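# Seat the L-shaped part flat in its matching pocket

## Task

Lay the L-shaped part flat at the bottom of the pocket that matches its shape, so that it stays there by itself once the robot lets go. Nothing the robot is touching at the end may sink when it is released.

## Robot and tools

The robot is a single arm with six joints and a two-finger gripper, viewed by cameras cam_head_left (896x504), cam_head_right (896x504), cam_high (896x504), cam_low (896x504) and cam_wrist (504x504, fisheye, pose not given). Fixed cameras come with OpenCV-style calibration (K, distortion D, T_world_to_cam in metres), which may be off by a couple of degrees and millimetres. One reference image shows the L-shaped part and its pocket tray; show_instructions returns it again.

Scene frame: the origin sits on the table top straight under the arm base, +z is up, and +y is to the left when facing along +x. The base itself may be tilted.

Joint order. Every row and every per-joint list in a result uses this order: wrist yaw, wrist pitch, waist, elbow, wrist roll, shoulder. A row adds the gripper opening as a seventh number. Stated joint ranges in rad: waist -2.880 to 2.880, shoulder 0.000 to 3.142, elbow 0.000 to 3.019, wrist pitch -1.693 to 1.571, wrist yaw -1.571 to 1.571, wrist roll -2.094 to 2.094; the true ends can differ by up to 0.019 rad.

A row is 7 plain numbers, each in [-1, 1], for the one arm. The first six are joint offsets, scaled so that 1.0 equals 1.686 rad (wrist yaw), 1.83 (wrist pitch), 1.264 (waist), 1.276 (elbow), 2.022 (wrist roll), 1.32 (shoulder). They are not absolute angles. The seventh is the gripper opening, which is absolute: +1 fully open, -1 closed.

execute_actions(actions): a list of actions run one after another. Each action is a list of up to 15 rows; each row lasts one control step of 1/30 s, and if fewer than 15 rows are given the last one is repeated to fill 15 steps. Joint offsets in every row of an action are measured from the angles the joints had when that action began (for a call's first action, the last angles reported in this scene), not from the previous row. An empty list just returns state and images. An action that would push a joint more than 0.019 rad beyond its range end is refused; a malformed action, or a first action failing that check, makes the whole call do nothing.

move(target, speed, blocking): target is one row of 7 numbers as above; its offsets count from the Joint positions in the latest result that printed them, not from wherever the arm is at launch. All joints travel together so they finish at the same fraction, so the gripper path is curved. speed is the top speed in rad/s of the joint with the longest way to go, 0.01 to 2, default 0.5. Paths last 0.5 to 10 s; longer ones are cut off at 10 s. Moves do not avoid obstacles, and the joints trail the path. The gripper value is sent at the start. With blocking=false you get a result after 0.5 s while the arm keeps going; until a result shows the move ended, further rows and moves are refused, so call wait or stop. The result adds a move: line giving how it ended (done, off_target, moving, held, fault), limits=held or limits=none, and the joint farthest from its target.

wait(seconds): 0 to 10 s of holding the last command; a running move continues and the wait returns early when it ends. stop: brakes a running move (needs room, more if fast); fingers keep moving. zoom_image(camera, region): region is [x0, y0, x1, y1] in that camera's pixels, top-left origin, at most 504 by 504. finished_scene(scene): ends the current scene, given its number, after the arm holds its last command; it is irreversible and reports whether the goal was met.

Result lines: Joint positions (rad, then finger gap in m, 0.094 when fully open) and Joint velocities; Joint targets, the angles currently being driven toward, which can change on their own; grip_measured, the finger opening on the commanded scale (may be off by about 1 mm, consistently); joint torques (whole drive output, offset and noisy, not a clean contact signal); step readings of joint angles, with HELD where a row was held back; "joint sent to its limit" when a joint was clipped at its end; "joint command not followed" when a clearance check altered targets; MOTOR HOT from 85 °C, and an OVER-TEMPERATURE FAULT at 100 °C when the arm goes limp and falls.

Motion limits: each step, a joint target may lead the measured angle by at most 0.264 (waist), 0.32 (shoulder), 0.276 (elbow), 0.33 (wrist pitch), 0.186 (wrist yaw), 0.522 (wrist roll) rad, and targets are scaled back if they would shift the gripper over 70 mm from where it is. Large offsets therefore need several actions; an unfinished move may need its remainder commanded again.

Sagging: zero offsets can let the arm droop. To hold a pose, in the first call of a reply send offsets that restore the wanted angles, then zeros in later calls, adding more if a joint still lags.

Gripping: to hold something, command an opening below grip_measured, about 0.03 lower for a firm grip, less for a light one. Pads press up to about 50 to 62 N and can spike on first contact; thin parts get less force.

Avoid: fast or deep contacts (a target far past the contact presses hard), dropping or knocking anything off the table, and leaving the part supported by the gripper. A held part may get tugged now and then. Release the part, back away, and check it lies flat and still in the pocket before ending the scene. The simulation runs while you think, so keep the arm in a safe held state.

Each tool is called after "Emit:" as name(argument=value, ...) on one line, values as JSON.

Reference images:

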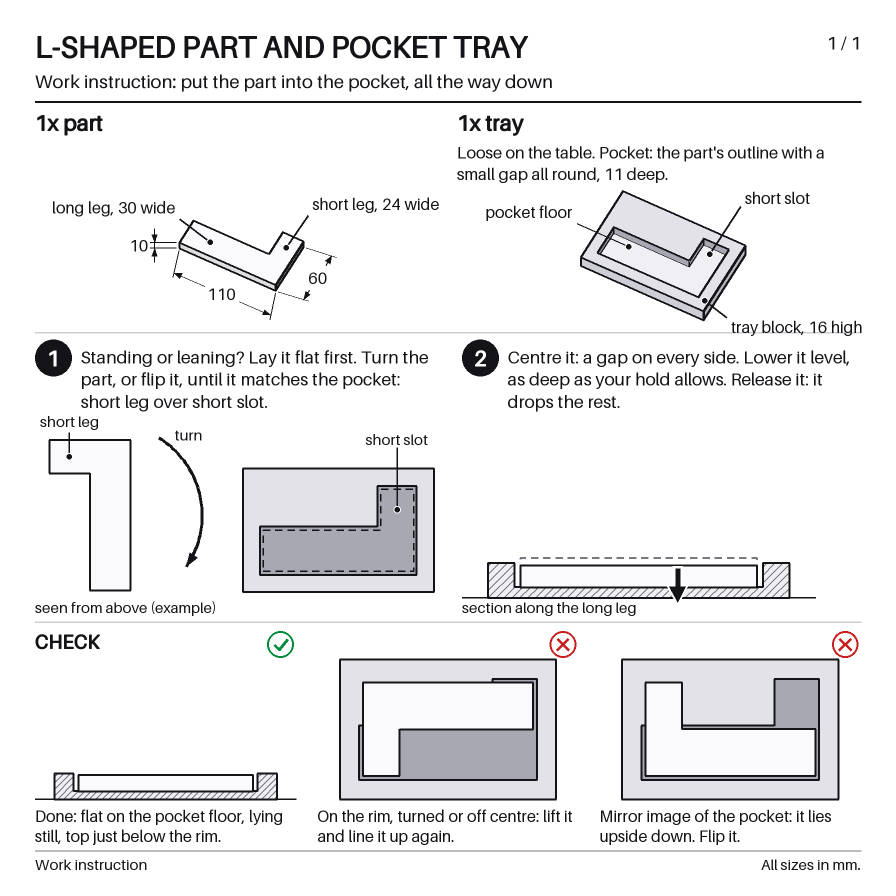

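## Session

Emit:
execute_actions(actions=[])

Scene clock: 0.00 s.
grip_measured=+1.000
Joint names: [wrist yaw, wrist pitch, waist, elbow, wrist roll, shoulder]
Joint positions: [ 0.53  -1.29   0.459  2.074  0.233  1.712  0.094]
Joint velocities: [ 0.037  0.002 -0.015 -0.007 -0.051 -0.005  0.   ]
Joint torques (N m, as the arm reports them, + toward a larger angle): no reading
Joint targets: [0.530 -1.289 0.463 2.103 0.233 1.698]

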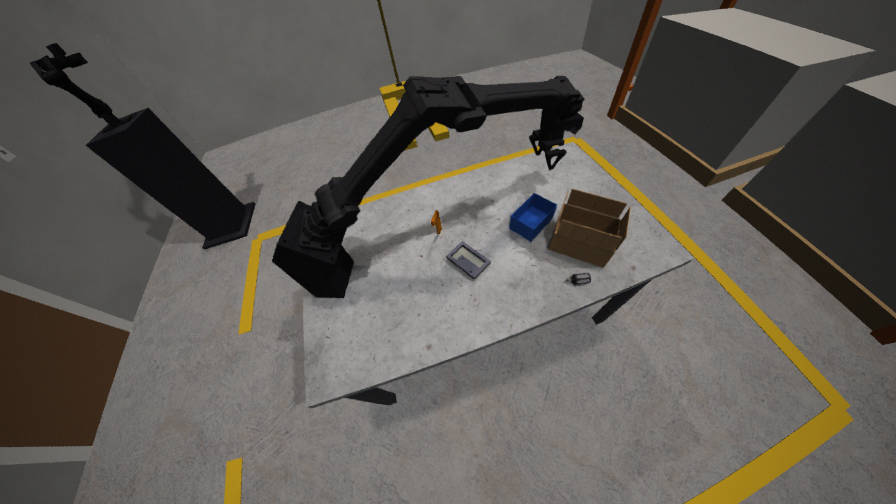

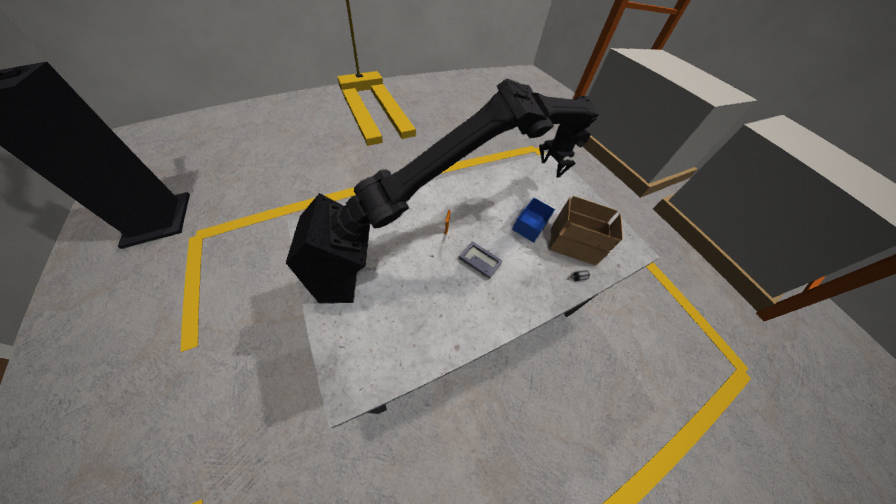

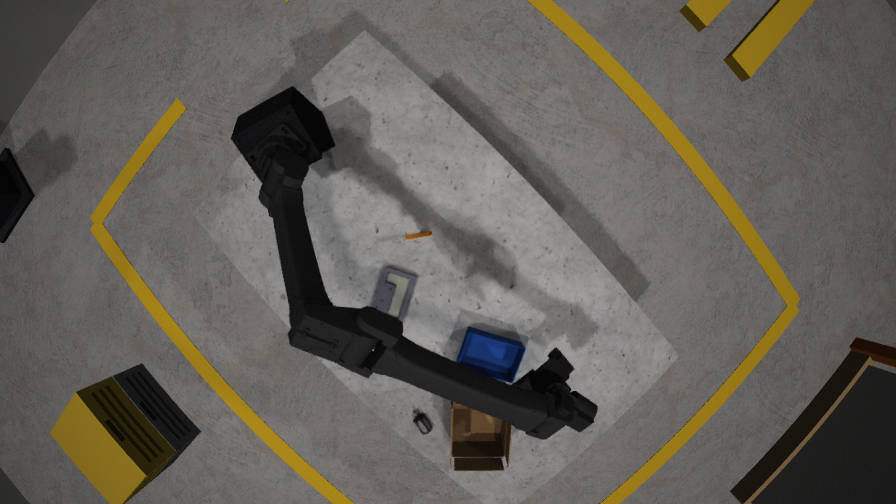

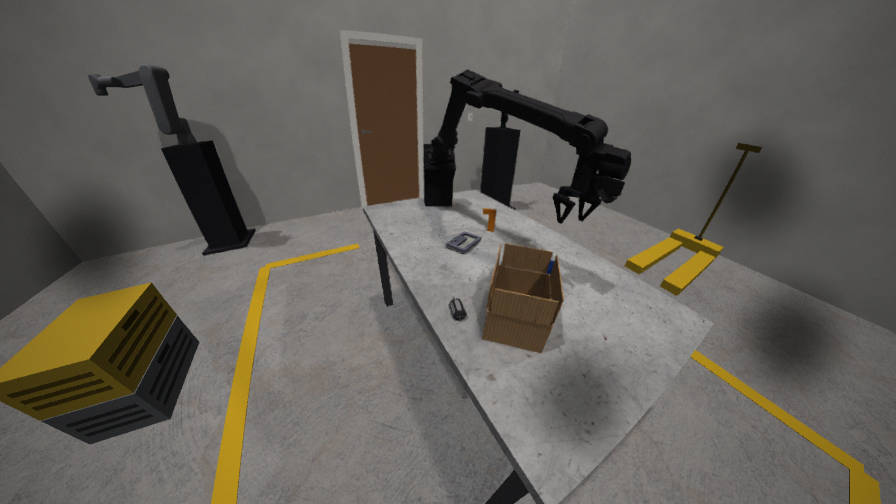

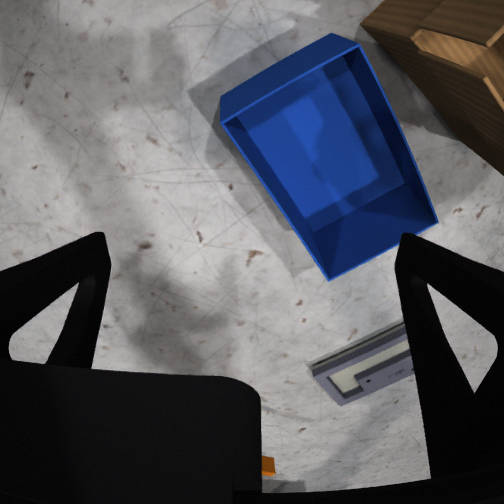

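Emit:
zoom_image(camera="cam_high", region=[340, 200, 480, 340])

Emit:
zoom_image(camera="cam_head_left", region=[400, 190, 520, 300])

Emit:
zoom_image(camera="cam_low", region=[420, 180, 540, 280])

Emit:
zoom_image(camera="cam_head_right", region=[260, 60, 640, 320])

Region (340, 200, 480, 340) of cam_high's 896x504 image, scaled by 3.600, with more detail than that image has.

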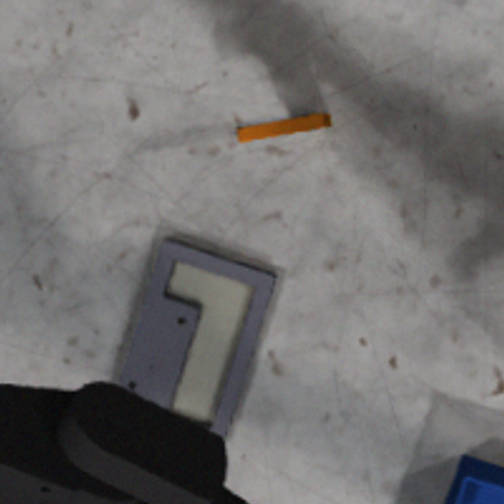

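Region (400, 190, 520, 300) of cam_head_left's 896x504 image, scaled by 4.200, with more detail than that image has; it fills the top 462 rows of this view, and the rest is white.

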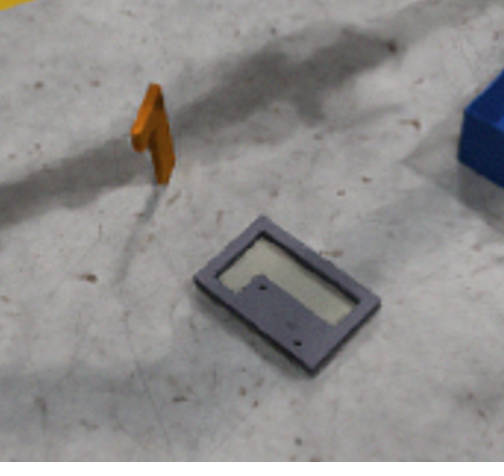

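Region (420, 180, 540, 280) of cam_low's 896x504 image, scaled by 4.200, with more detail than that image has.

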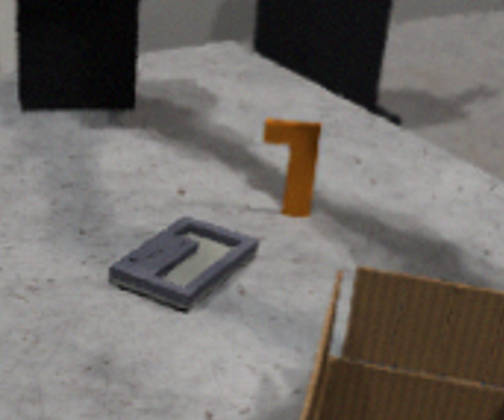

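Region (260, 60, 640, 320) of cam_head_right's 896x504 image, scaled by 1.326, with more detail than that image has; it fills the top 345 rows of this view, and the rest is white.

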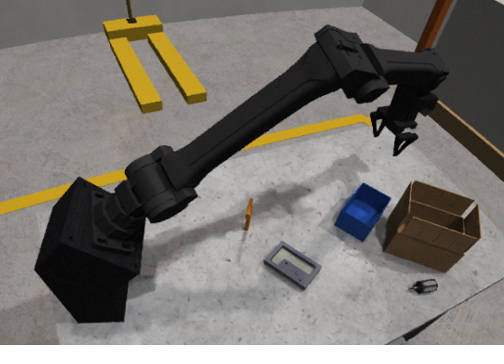

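Emit:
zoom_image(camera="cam_high", region=[210, 70, 410, 270])

Emit:
zoom_image(camera="cam_head_left", region=[250, 150, 410, 310])

Emit:
zoom_image(camera="cam_low", region=[400, 50, 660, 240])

Emit:
zoom_image(camera="cam_high", region=[270, 270, 620, 460])

Emit:
zoom_image(camera="cam_head_left", region=[370, 50, 610, 200])

Region (210, 70, 410, 270) of cam_high's 896x504 image, scaled by 2.520, with more detail than that image has.

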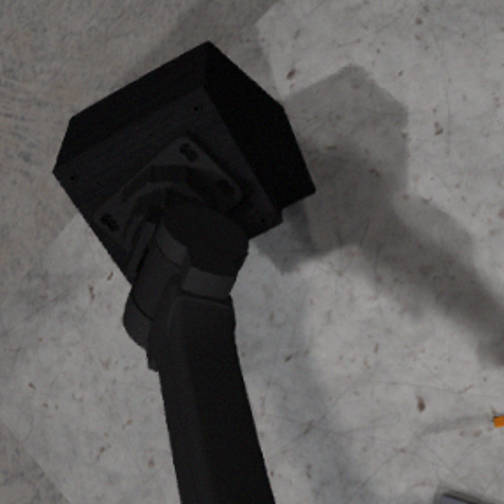

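Region (250, 150, 410, 310) of cam_head_left's 896x504 image, scaled by 3.150, with more detail than that image has.

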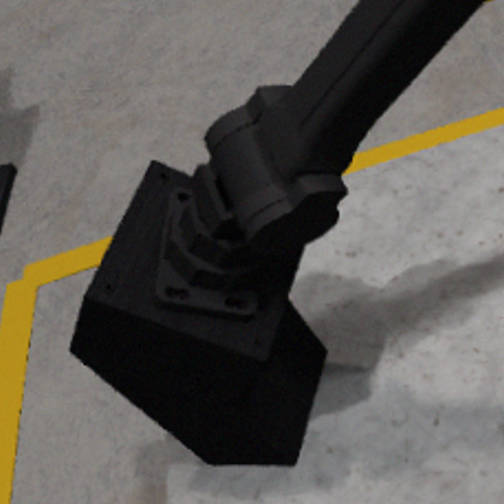

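Region (400, 50, 660, 240) of cam_low's 896x504 image, scaled by 1.938, with more detail than that image has; it fills the top 368 rows of this view, and the rest is white.

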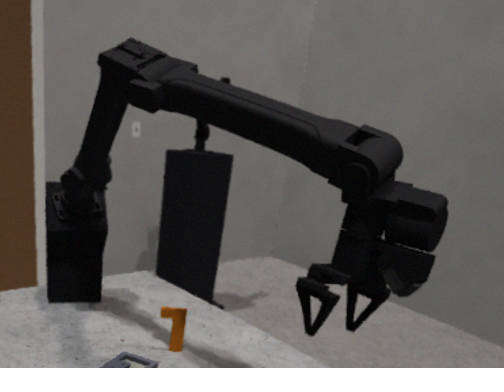

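Region (270, 270, 620, 460) of cam_high's 896x504 image, scaled by 1.440, with more detail than that image has; it fills the top 274 rows of this view, and the rest is white.

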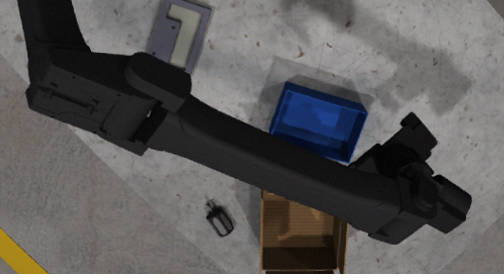

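Region (370, 50, 610, 200) of cam_head_left's 896x504 image, scaled by 2.100, with more detail than that image has; it fills the top 315 rows of this view, and the rest is white.

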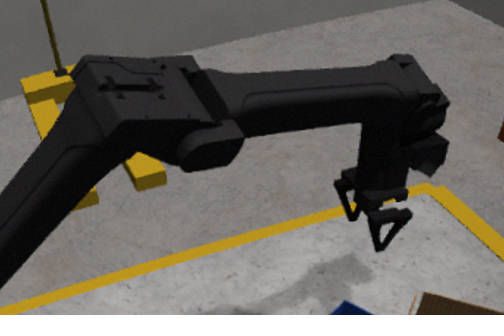

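Emit:
zoom_image(camera="cam_head_right", region=[420, 190, 520, 290])

Emit:
zoom_image(camera="cam_head_right", region=[270, 150, 430, 310])

Emit:
zoom_image(camera="cam_low", region=[400, 110, 500, 210])

Region (420, 190, 520, 290) of cam_head_right's 896x504 image, scaled by 5.040, with more detail than that image has.

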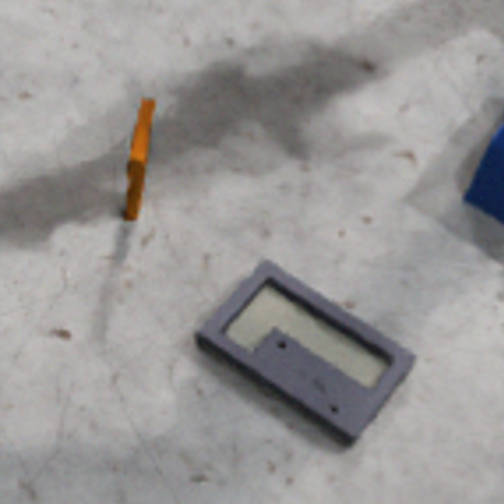

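Region (270, 150, 430, 310) of cam_head_right's 896x504 image, scaled by 3.150, with more detail than that image has.

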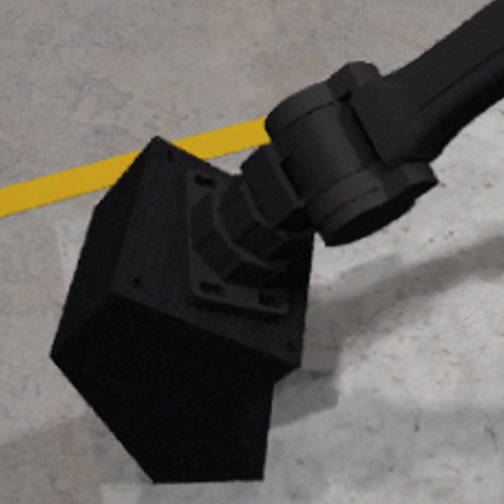

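Region (400, 110, 500, 210) of cam_low's 896x504 image, scaled by 5.040, with more detail than that image has.

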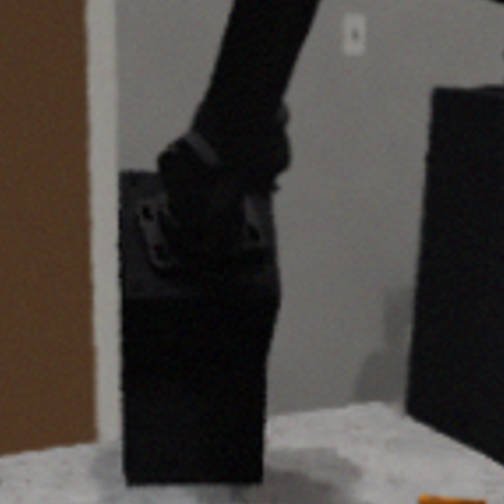

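Emit:
move(target=[-0.398, -0.028, -0.178, -0.68, 0.208, -0.255, 1.0], speed=0.5)

Scene clock: 24.77 s.
grip_measured=+1.000
Joint names: [wrist yaw, wrist pitch, waist, elbow, wrist roll, shoulder]
Joint positions: [-0.137 -1.33   0.246  1.199  0.638  1.404  0.094]
Joint velocities: [ 0.007 -0.012 -0.015 -0.022 -0.037 -0.005  0.   ]
Joint torques (N m, as the arm reports them, + toward a larger angle): [ -0.42  -1.19   2.07   5.5    0.17 -15.66]
Joint targets: [-0.141 -1.342 0.234 1.206 0.654 1.375]
move: off_target; limits=none; farthest joint: the shoulder, 0.028 radians from its target (0.336 radians at the start)

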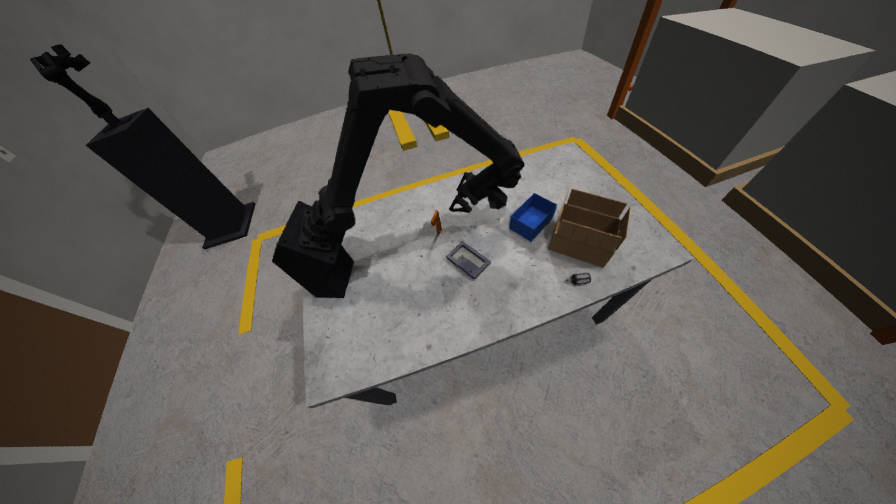

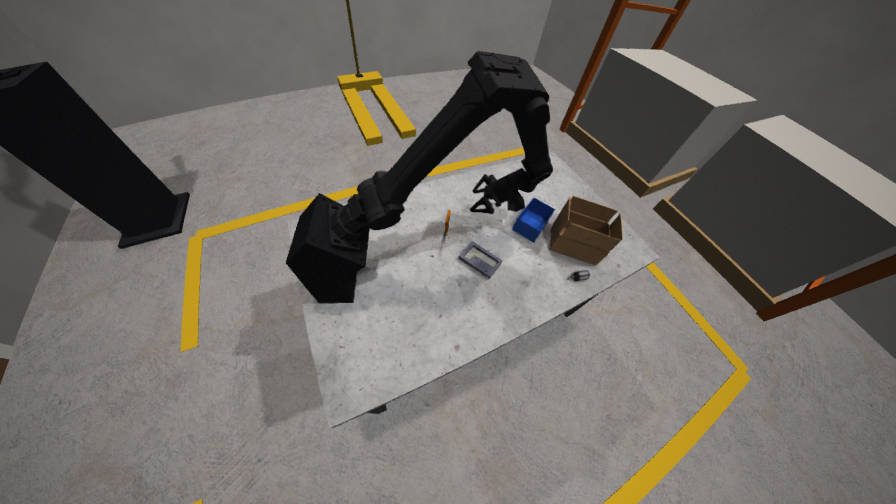

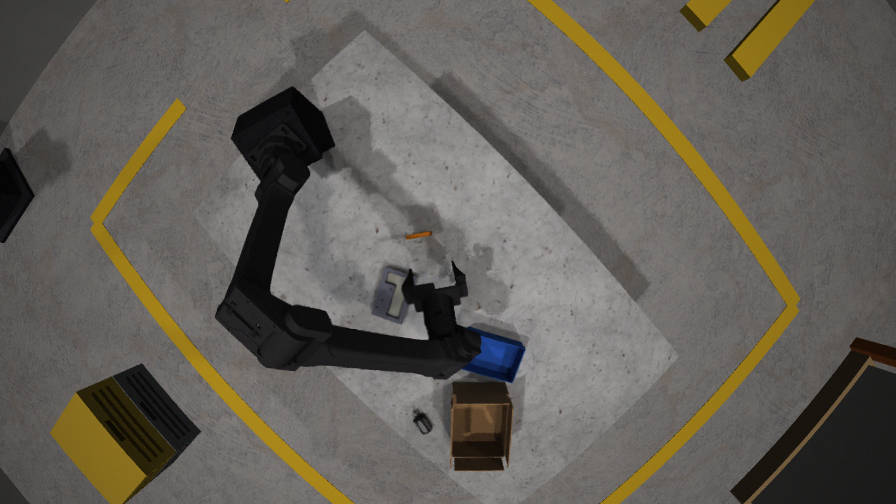

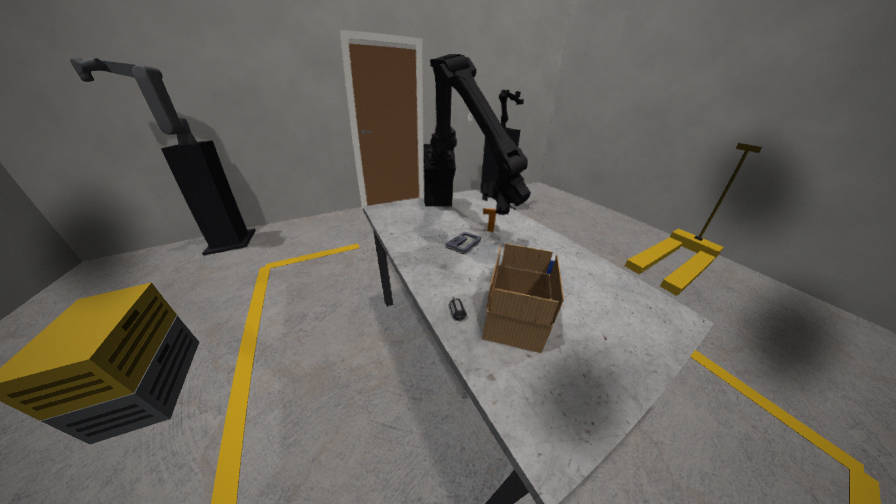

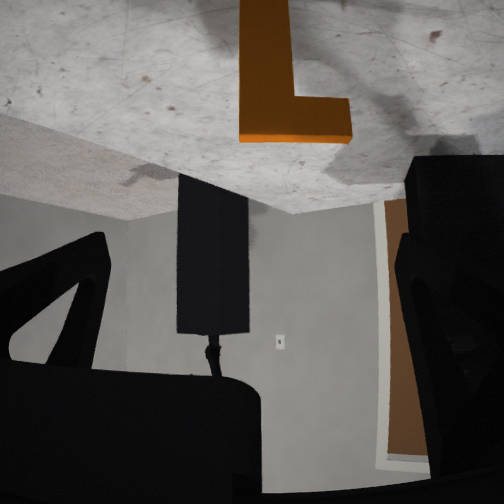

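Emit:
zoom_image(camera="cam_high", region=[370, 210, 510, 350])

Emit:
zoom_image(camera="cam_head_right", region=[420, 130, 570, 260])

Emit:
zoom_image(camera="cam_head_left", region=[410, 130, 540, 250])

Region (370, 210, 510, 350) of cam_high's 896x504 image, scaled by 3.600, with more detail than that image has.

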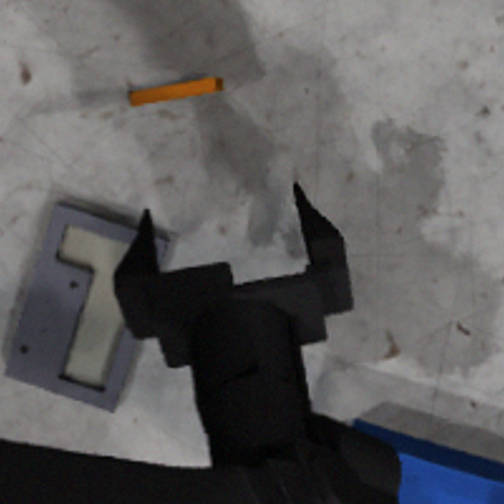

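Region (420, 130, 570, 260) of cam_head_right's 896x504 image, scaled by 3.360, with more detail than that image has; it fills the top 437 rows of this view, and the rest is white.

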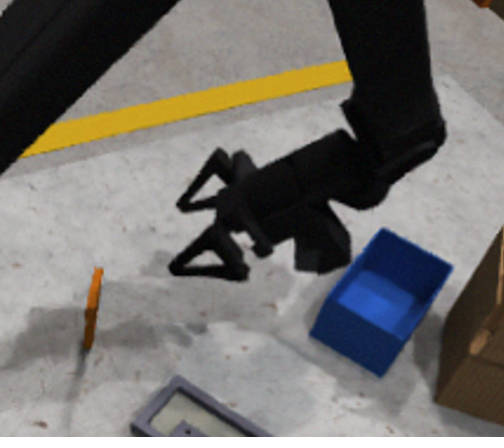

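Region (410, 130, 540, 250) of cam_head_left's 896x504 image, scaled by 3.877, with more detail than that image has; it fills the top 465 rows of this view, and the rest is white.

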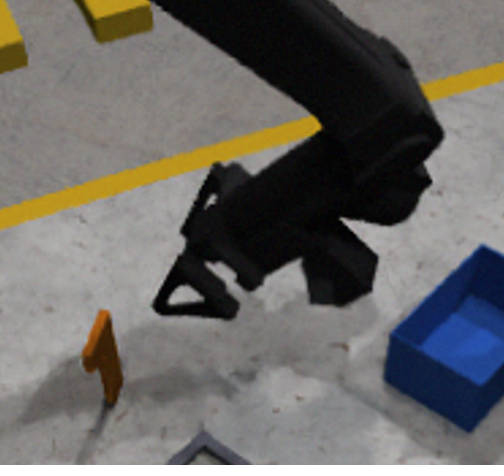

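Emit:
move(target=[-0.003, 0.109, -0.043, -0.101, -0.024, 0.031, 1.0], speed=0.25)

Emit:
zoom_image(camera="cam_high", region=[370, 200, 490, 320])

Emit:
zoom_image(camera="cam_head_right", region=[420, 150, 540, 260])

Scene clock: 29.87 s.
grip_measured=+1.000
Joint names: [wrist yaw, wrist pitch, waist, elbow, wrist roll, shoulder]
Joint positions: [-0.138 -1.141  0.204  1.069  0.605  1.438  0.094]
Joint velocities: [ 0.051 -0.002 -0.015 -0.007 -0.007  0.005  0.   ]
Joint torques (N m, as the arm reports them, + toward a larger angle): [ -0.4   -0.27   1.69   3.8   -0.16 -12.17]
Joint targets: [-0.142 -1.130 0.191 1.071 0.589 1.445]
move: done; limits=none; farthest joint: the wrist roll, 0.016 radians from its target (0.049 radians at the start)

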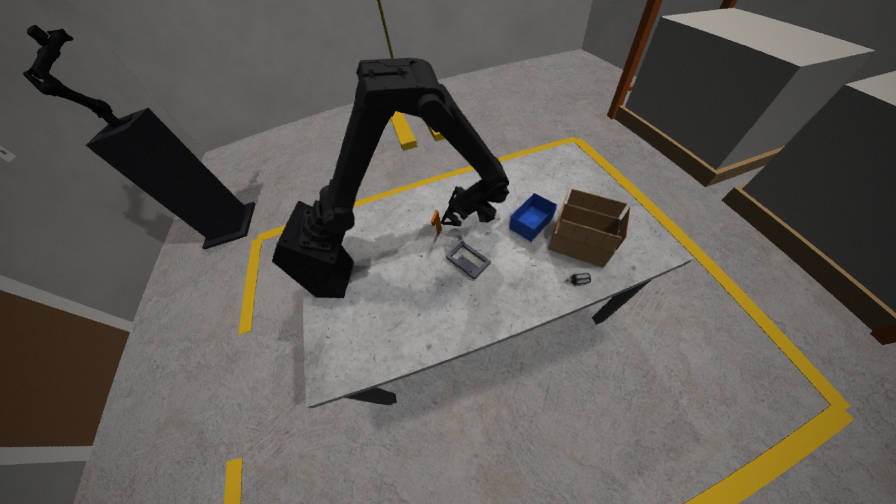

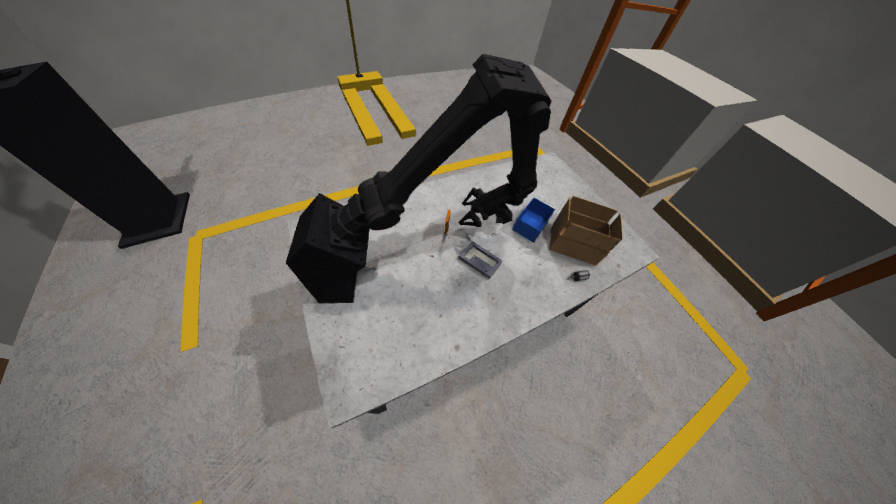

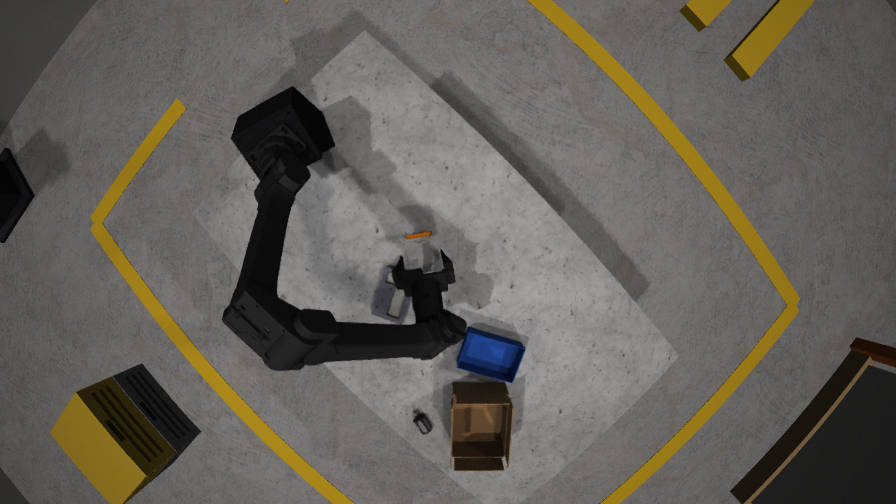

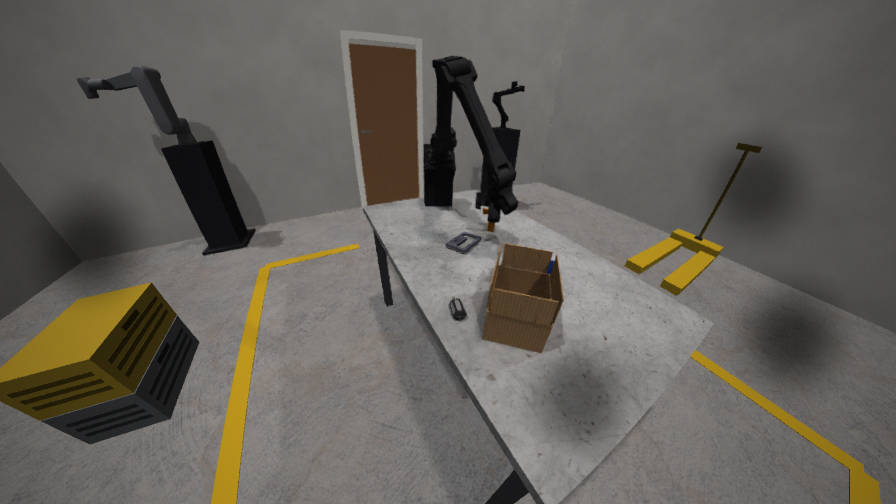

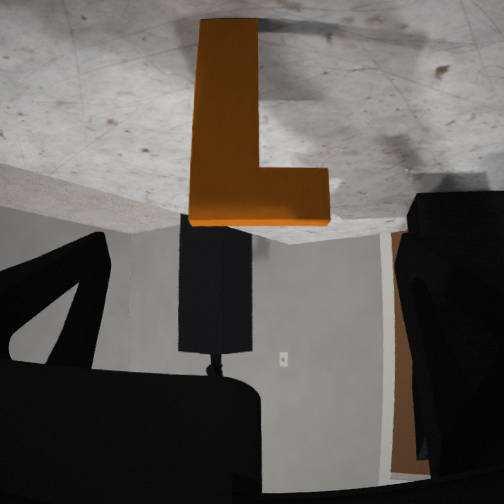

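Region (370, 200, 490, 320) of cam_high's 896x504 image, scaled by 4.200, with more detail than that image has.

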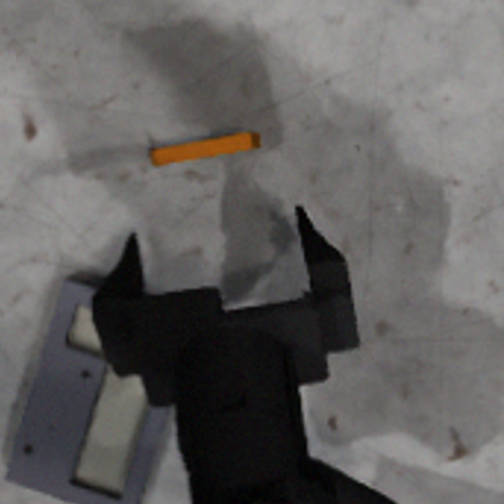

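Region (420, 150, 540, 260) of cam_head_right's 896x504 image, scaled by 4.200, with more detail than that image has; it fills the top 462 rows of this view, and the rest is white.

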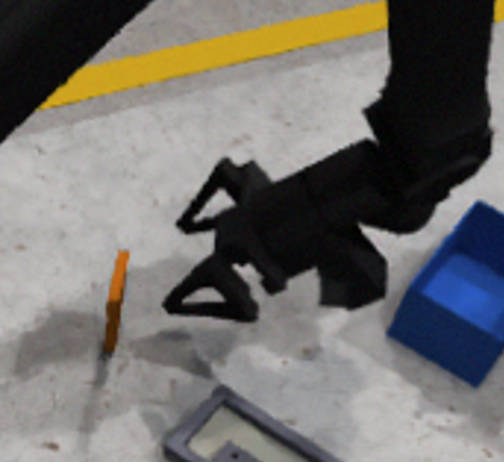

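Emit:
move(target=[-0.002, 0.0874, 0.035, -0.076, 0.023, 0.044, 1.0], speed=0.15)

Emit:
zoom_image(camera="cam_high", region=[370, 190, 470, 290])

Emit:
zoom_image(camera="cam_head_right", region=[420, 170, 520, 260])

Scene clock: 33.53 s.
grip_measured=+1.000
Joint names: [wrist yaw, wrist pitch, waist, elbow, wrist roll, shoulder]
Joint positions: [-0.138 -0.992  0.23   0.973  0.635  1.488  0.094]
Joint velocities: [ 0.081  0.002 -0.005  0.002 -0.022 -0.005  0.   ]
Joint torques (N m, as the arm reports them, + toward a larger angle): [ -0.39  -0.28   4.28   2.39   0.17 -11.56]
Joint targets: [-0.142 -0.981 0.248 0.972 0.652 1.496]
move: done; limits=none; farthest joint: the waist, 0.018 radians from its target (0.045 radians at the start)

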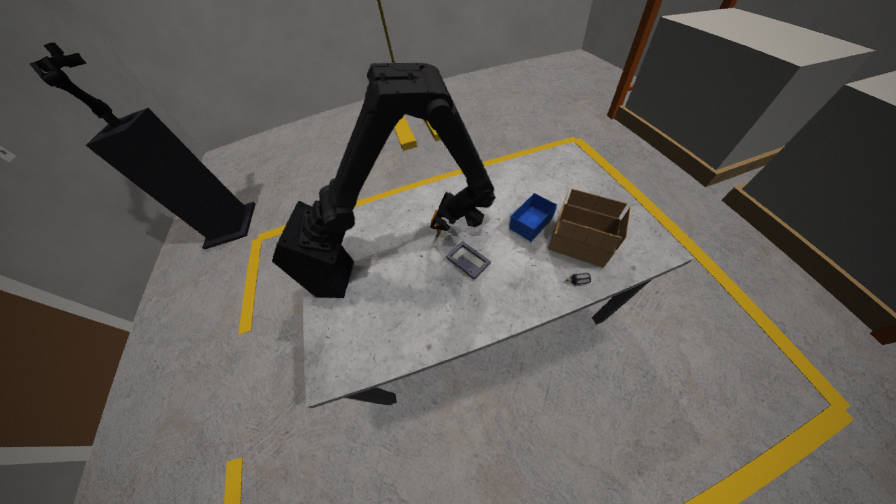

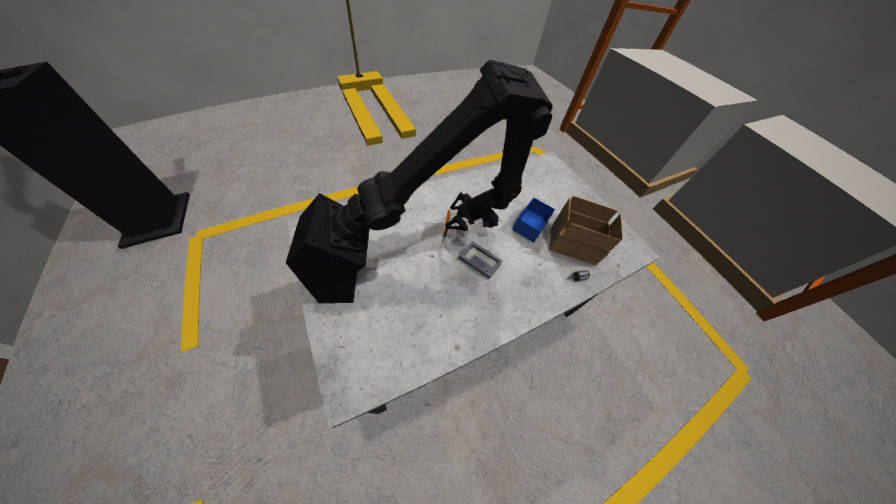

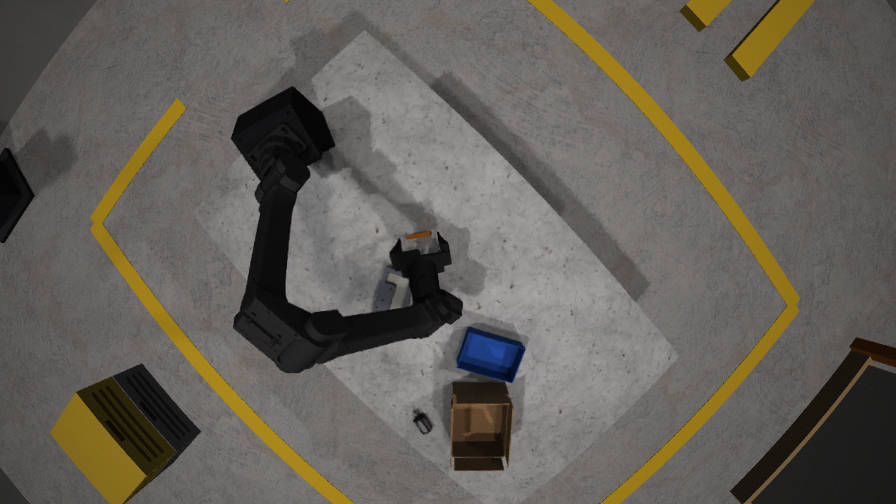

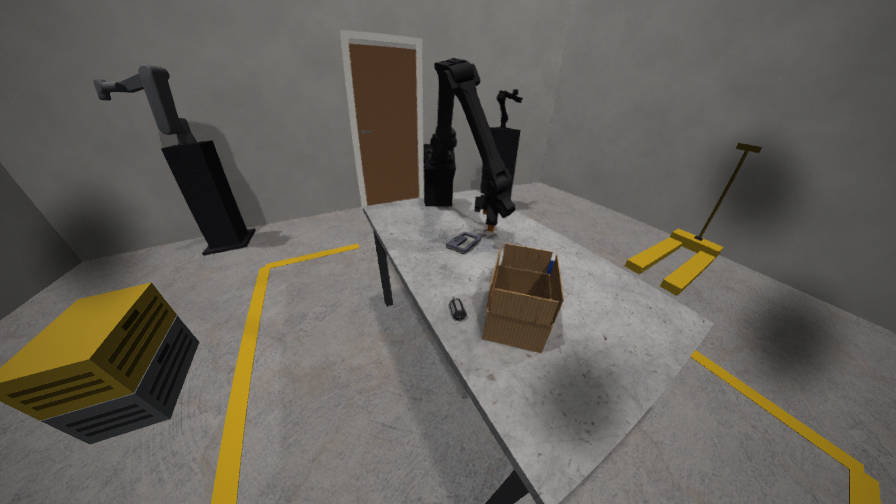

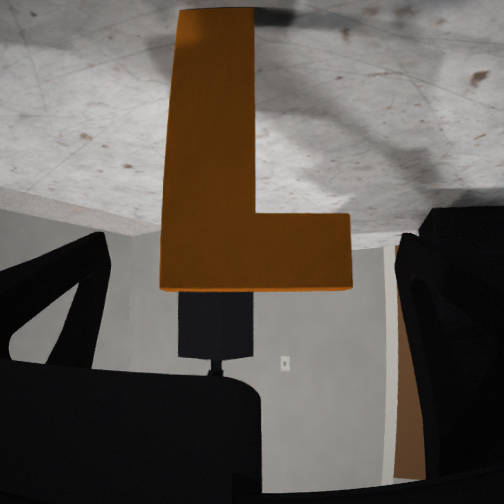

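Region (370, 190, 470, 290) of cam_high's 896x504 image, scaled by 5.040, with more detail than that image has.

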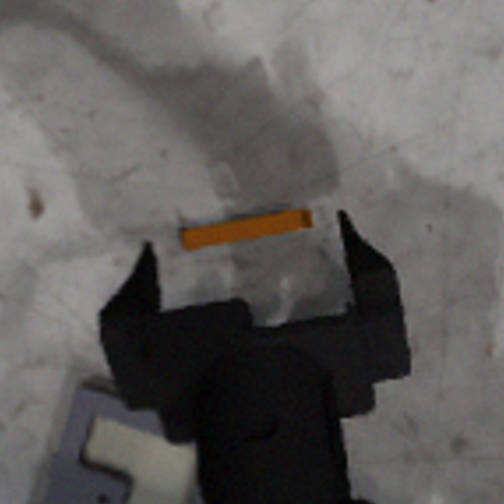

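Region (420, 170, 520, 260) of cam_head_right's 896x504 image, scaled by 5.040, with more detail than that image has; it fills the top 454 rows of this view, and the rest is white.

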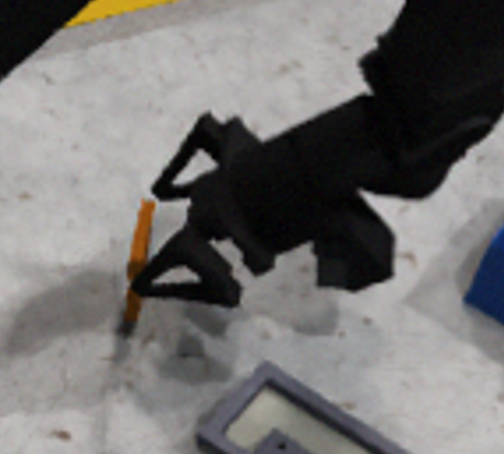

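Emit:
move(target=[-0.002, 0.006, 0.021, -0.010, 0.008, 0.006, 0.55], speed=0.05)

Emit:
zoom_image(camera="cam_high", region=[380, 200, 460, 280])

Scene clock: 35.73 s.
grip_measured=+0.552
Joint names: [wrist yaw, wrist pitch, waist, elbow, wrist roll, shoulder]
Joint positions: [-0.138 -0.992  0.24   0.962  0.636  1.488  0.073]
Joint velocities: [-0.037  0.002 -0.024 -0.002  0.022 -0.005 -0.   ]
Joint torques (N m, as the arm reports them, + toward a larger angle): [ -0.39  -0.26   4.19   2.07   0.16 -11.24]
Joint targets: [-0.142 -0.981 0.257 0.960 0.652 1.496]
move: done; limits=none; farthest joint: the waist, 0.017 radians from its target (0.026 radians at the start)

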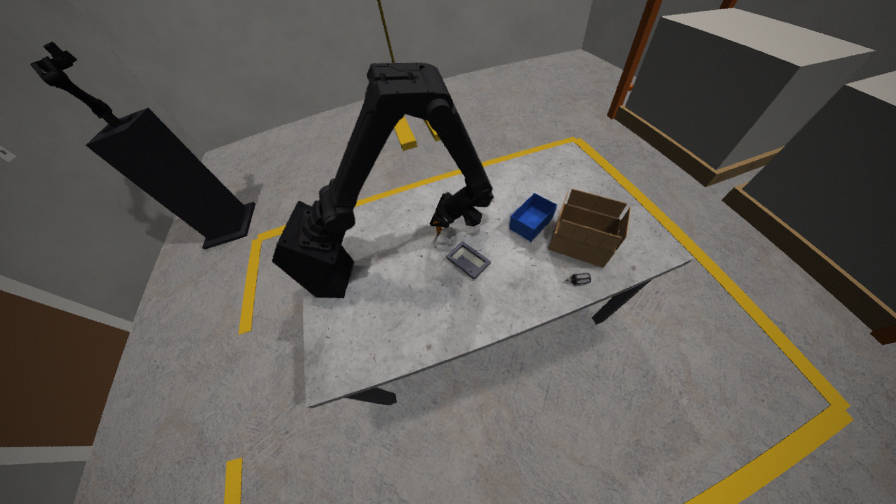

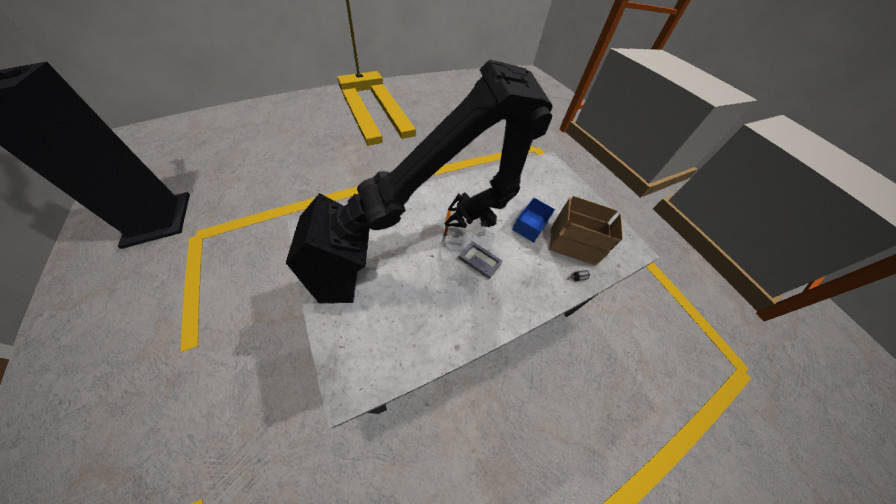

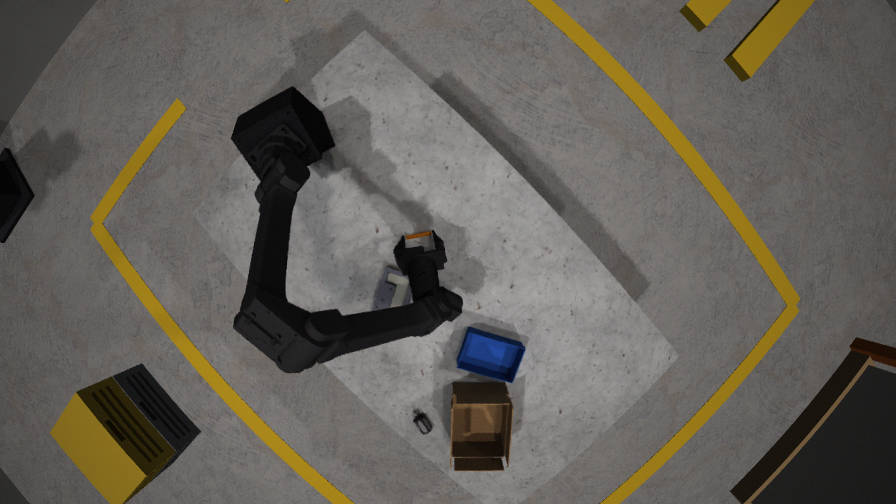

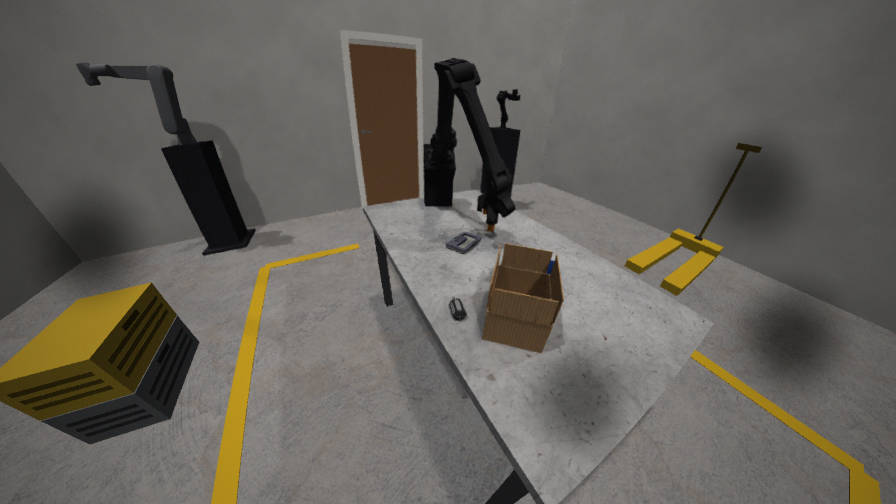

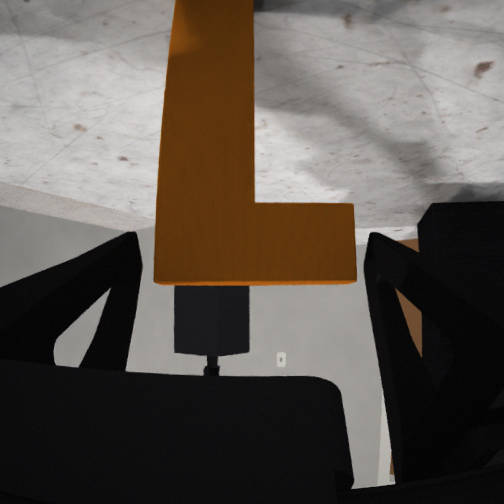

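Region (380, 200, 460, 280) of cam_high's 896x504 image, scaled by 6.300, with more detail than that image has.

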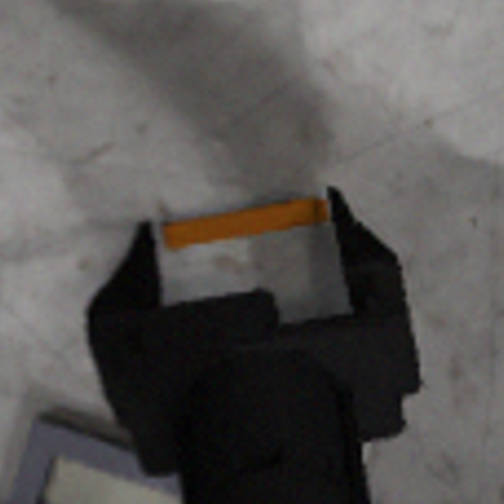

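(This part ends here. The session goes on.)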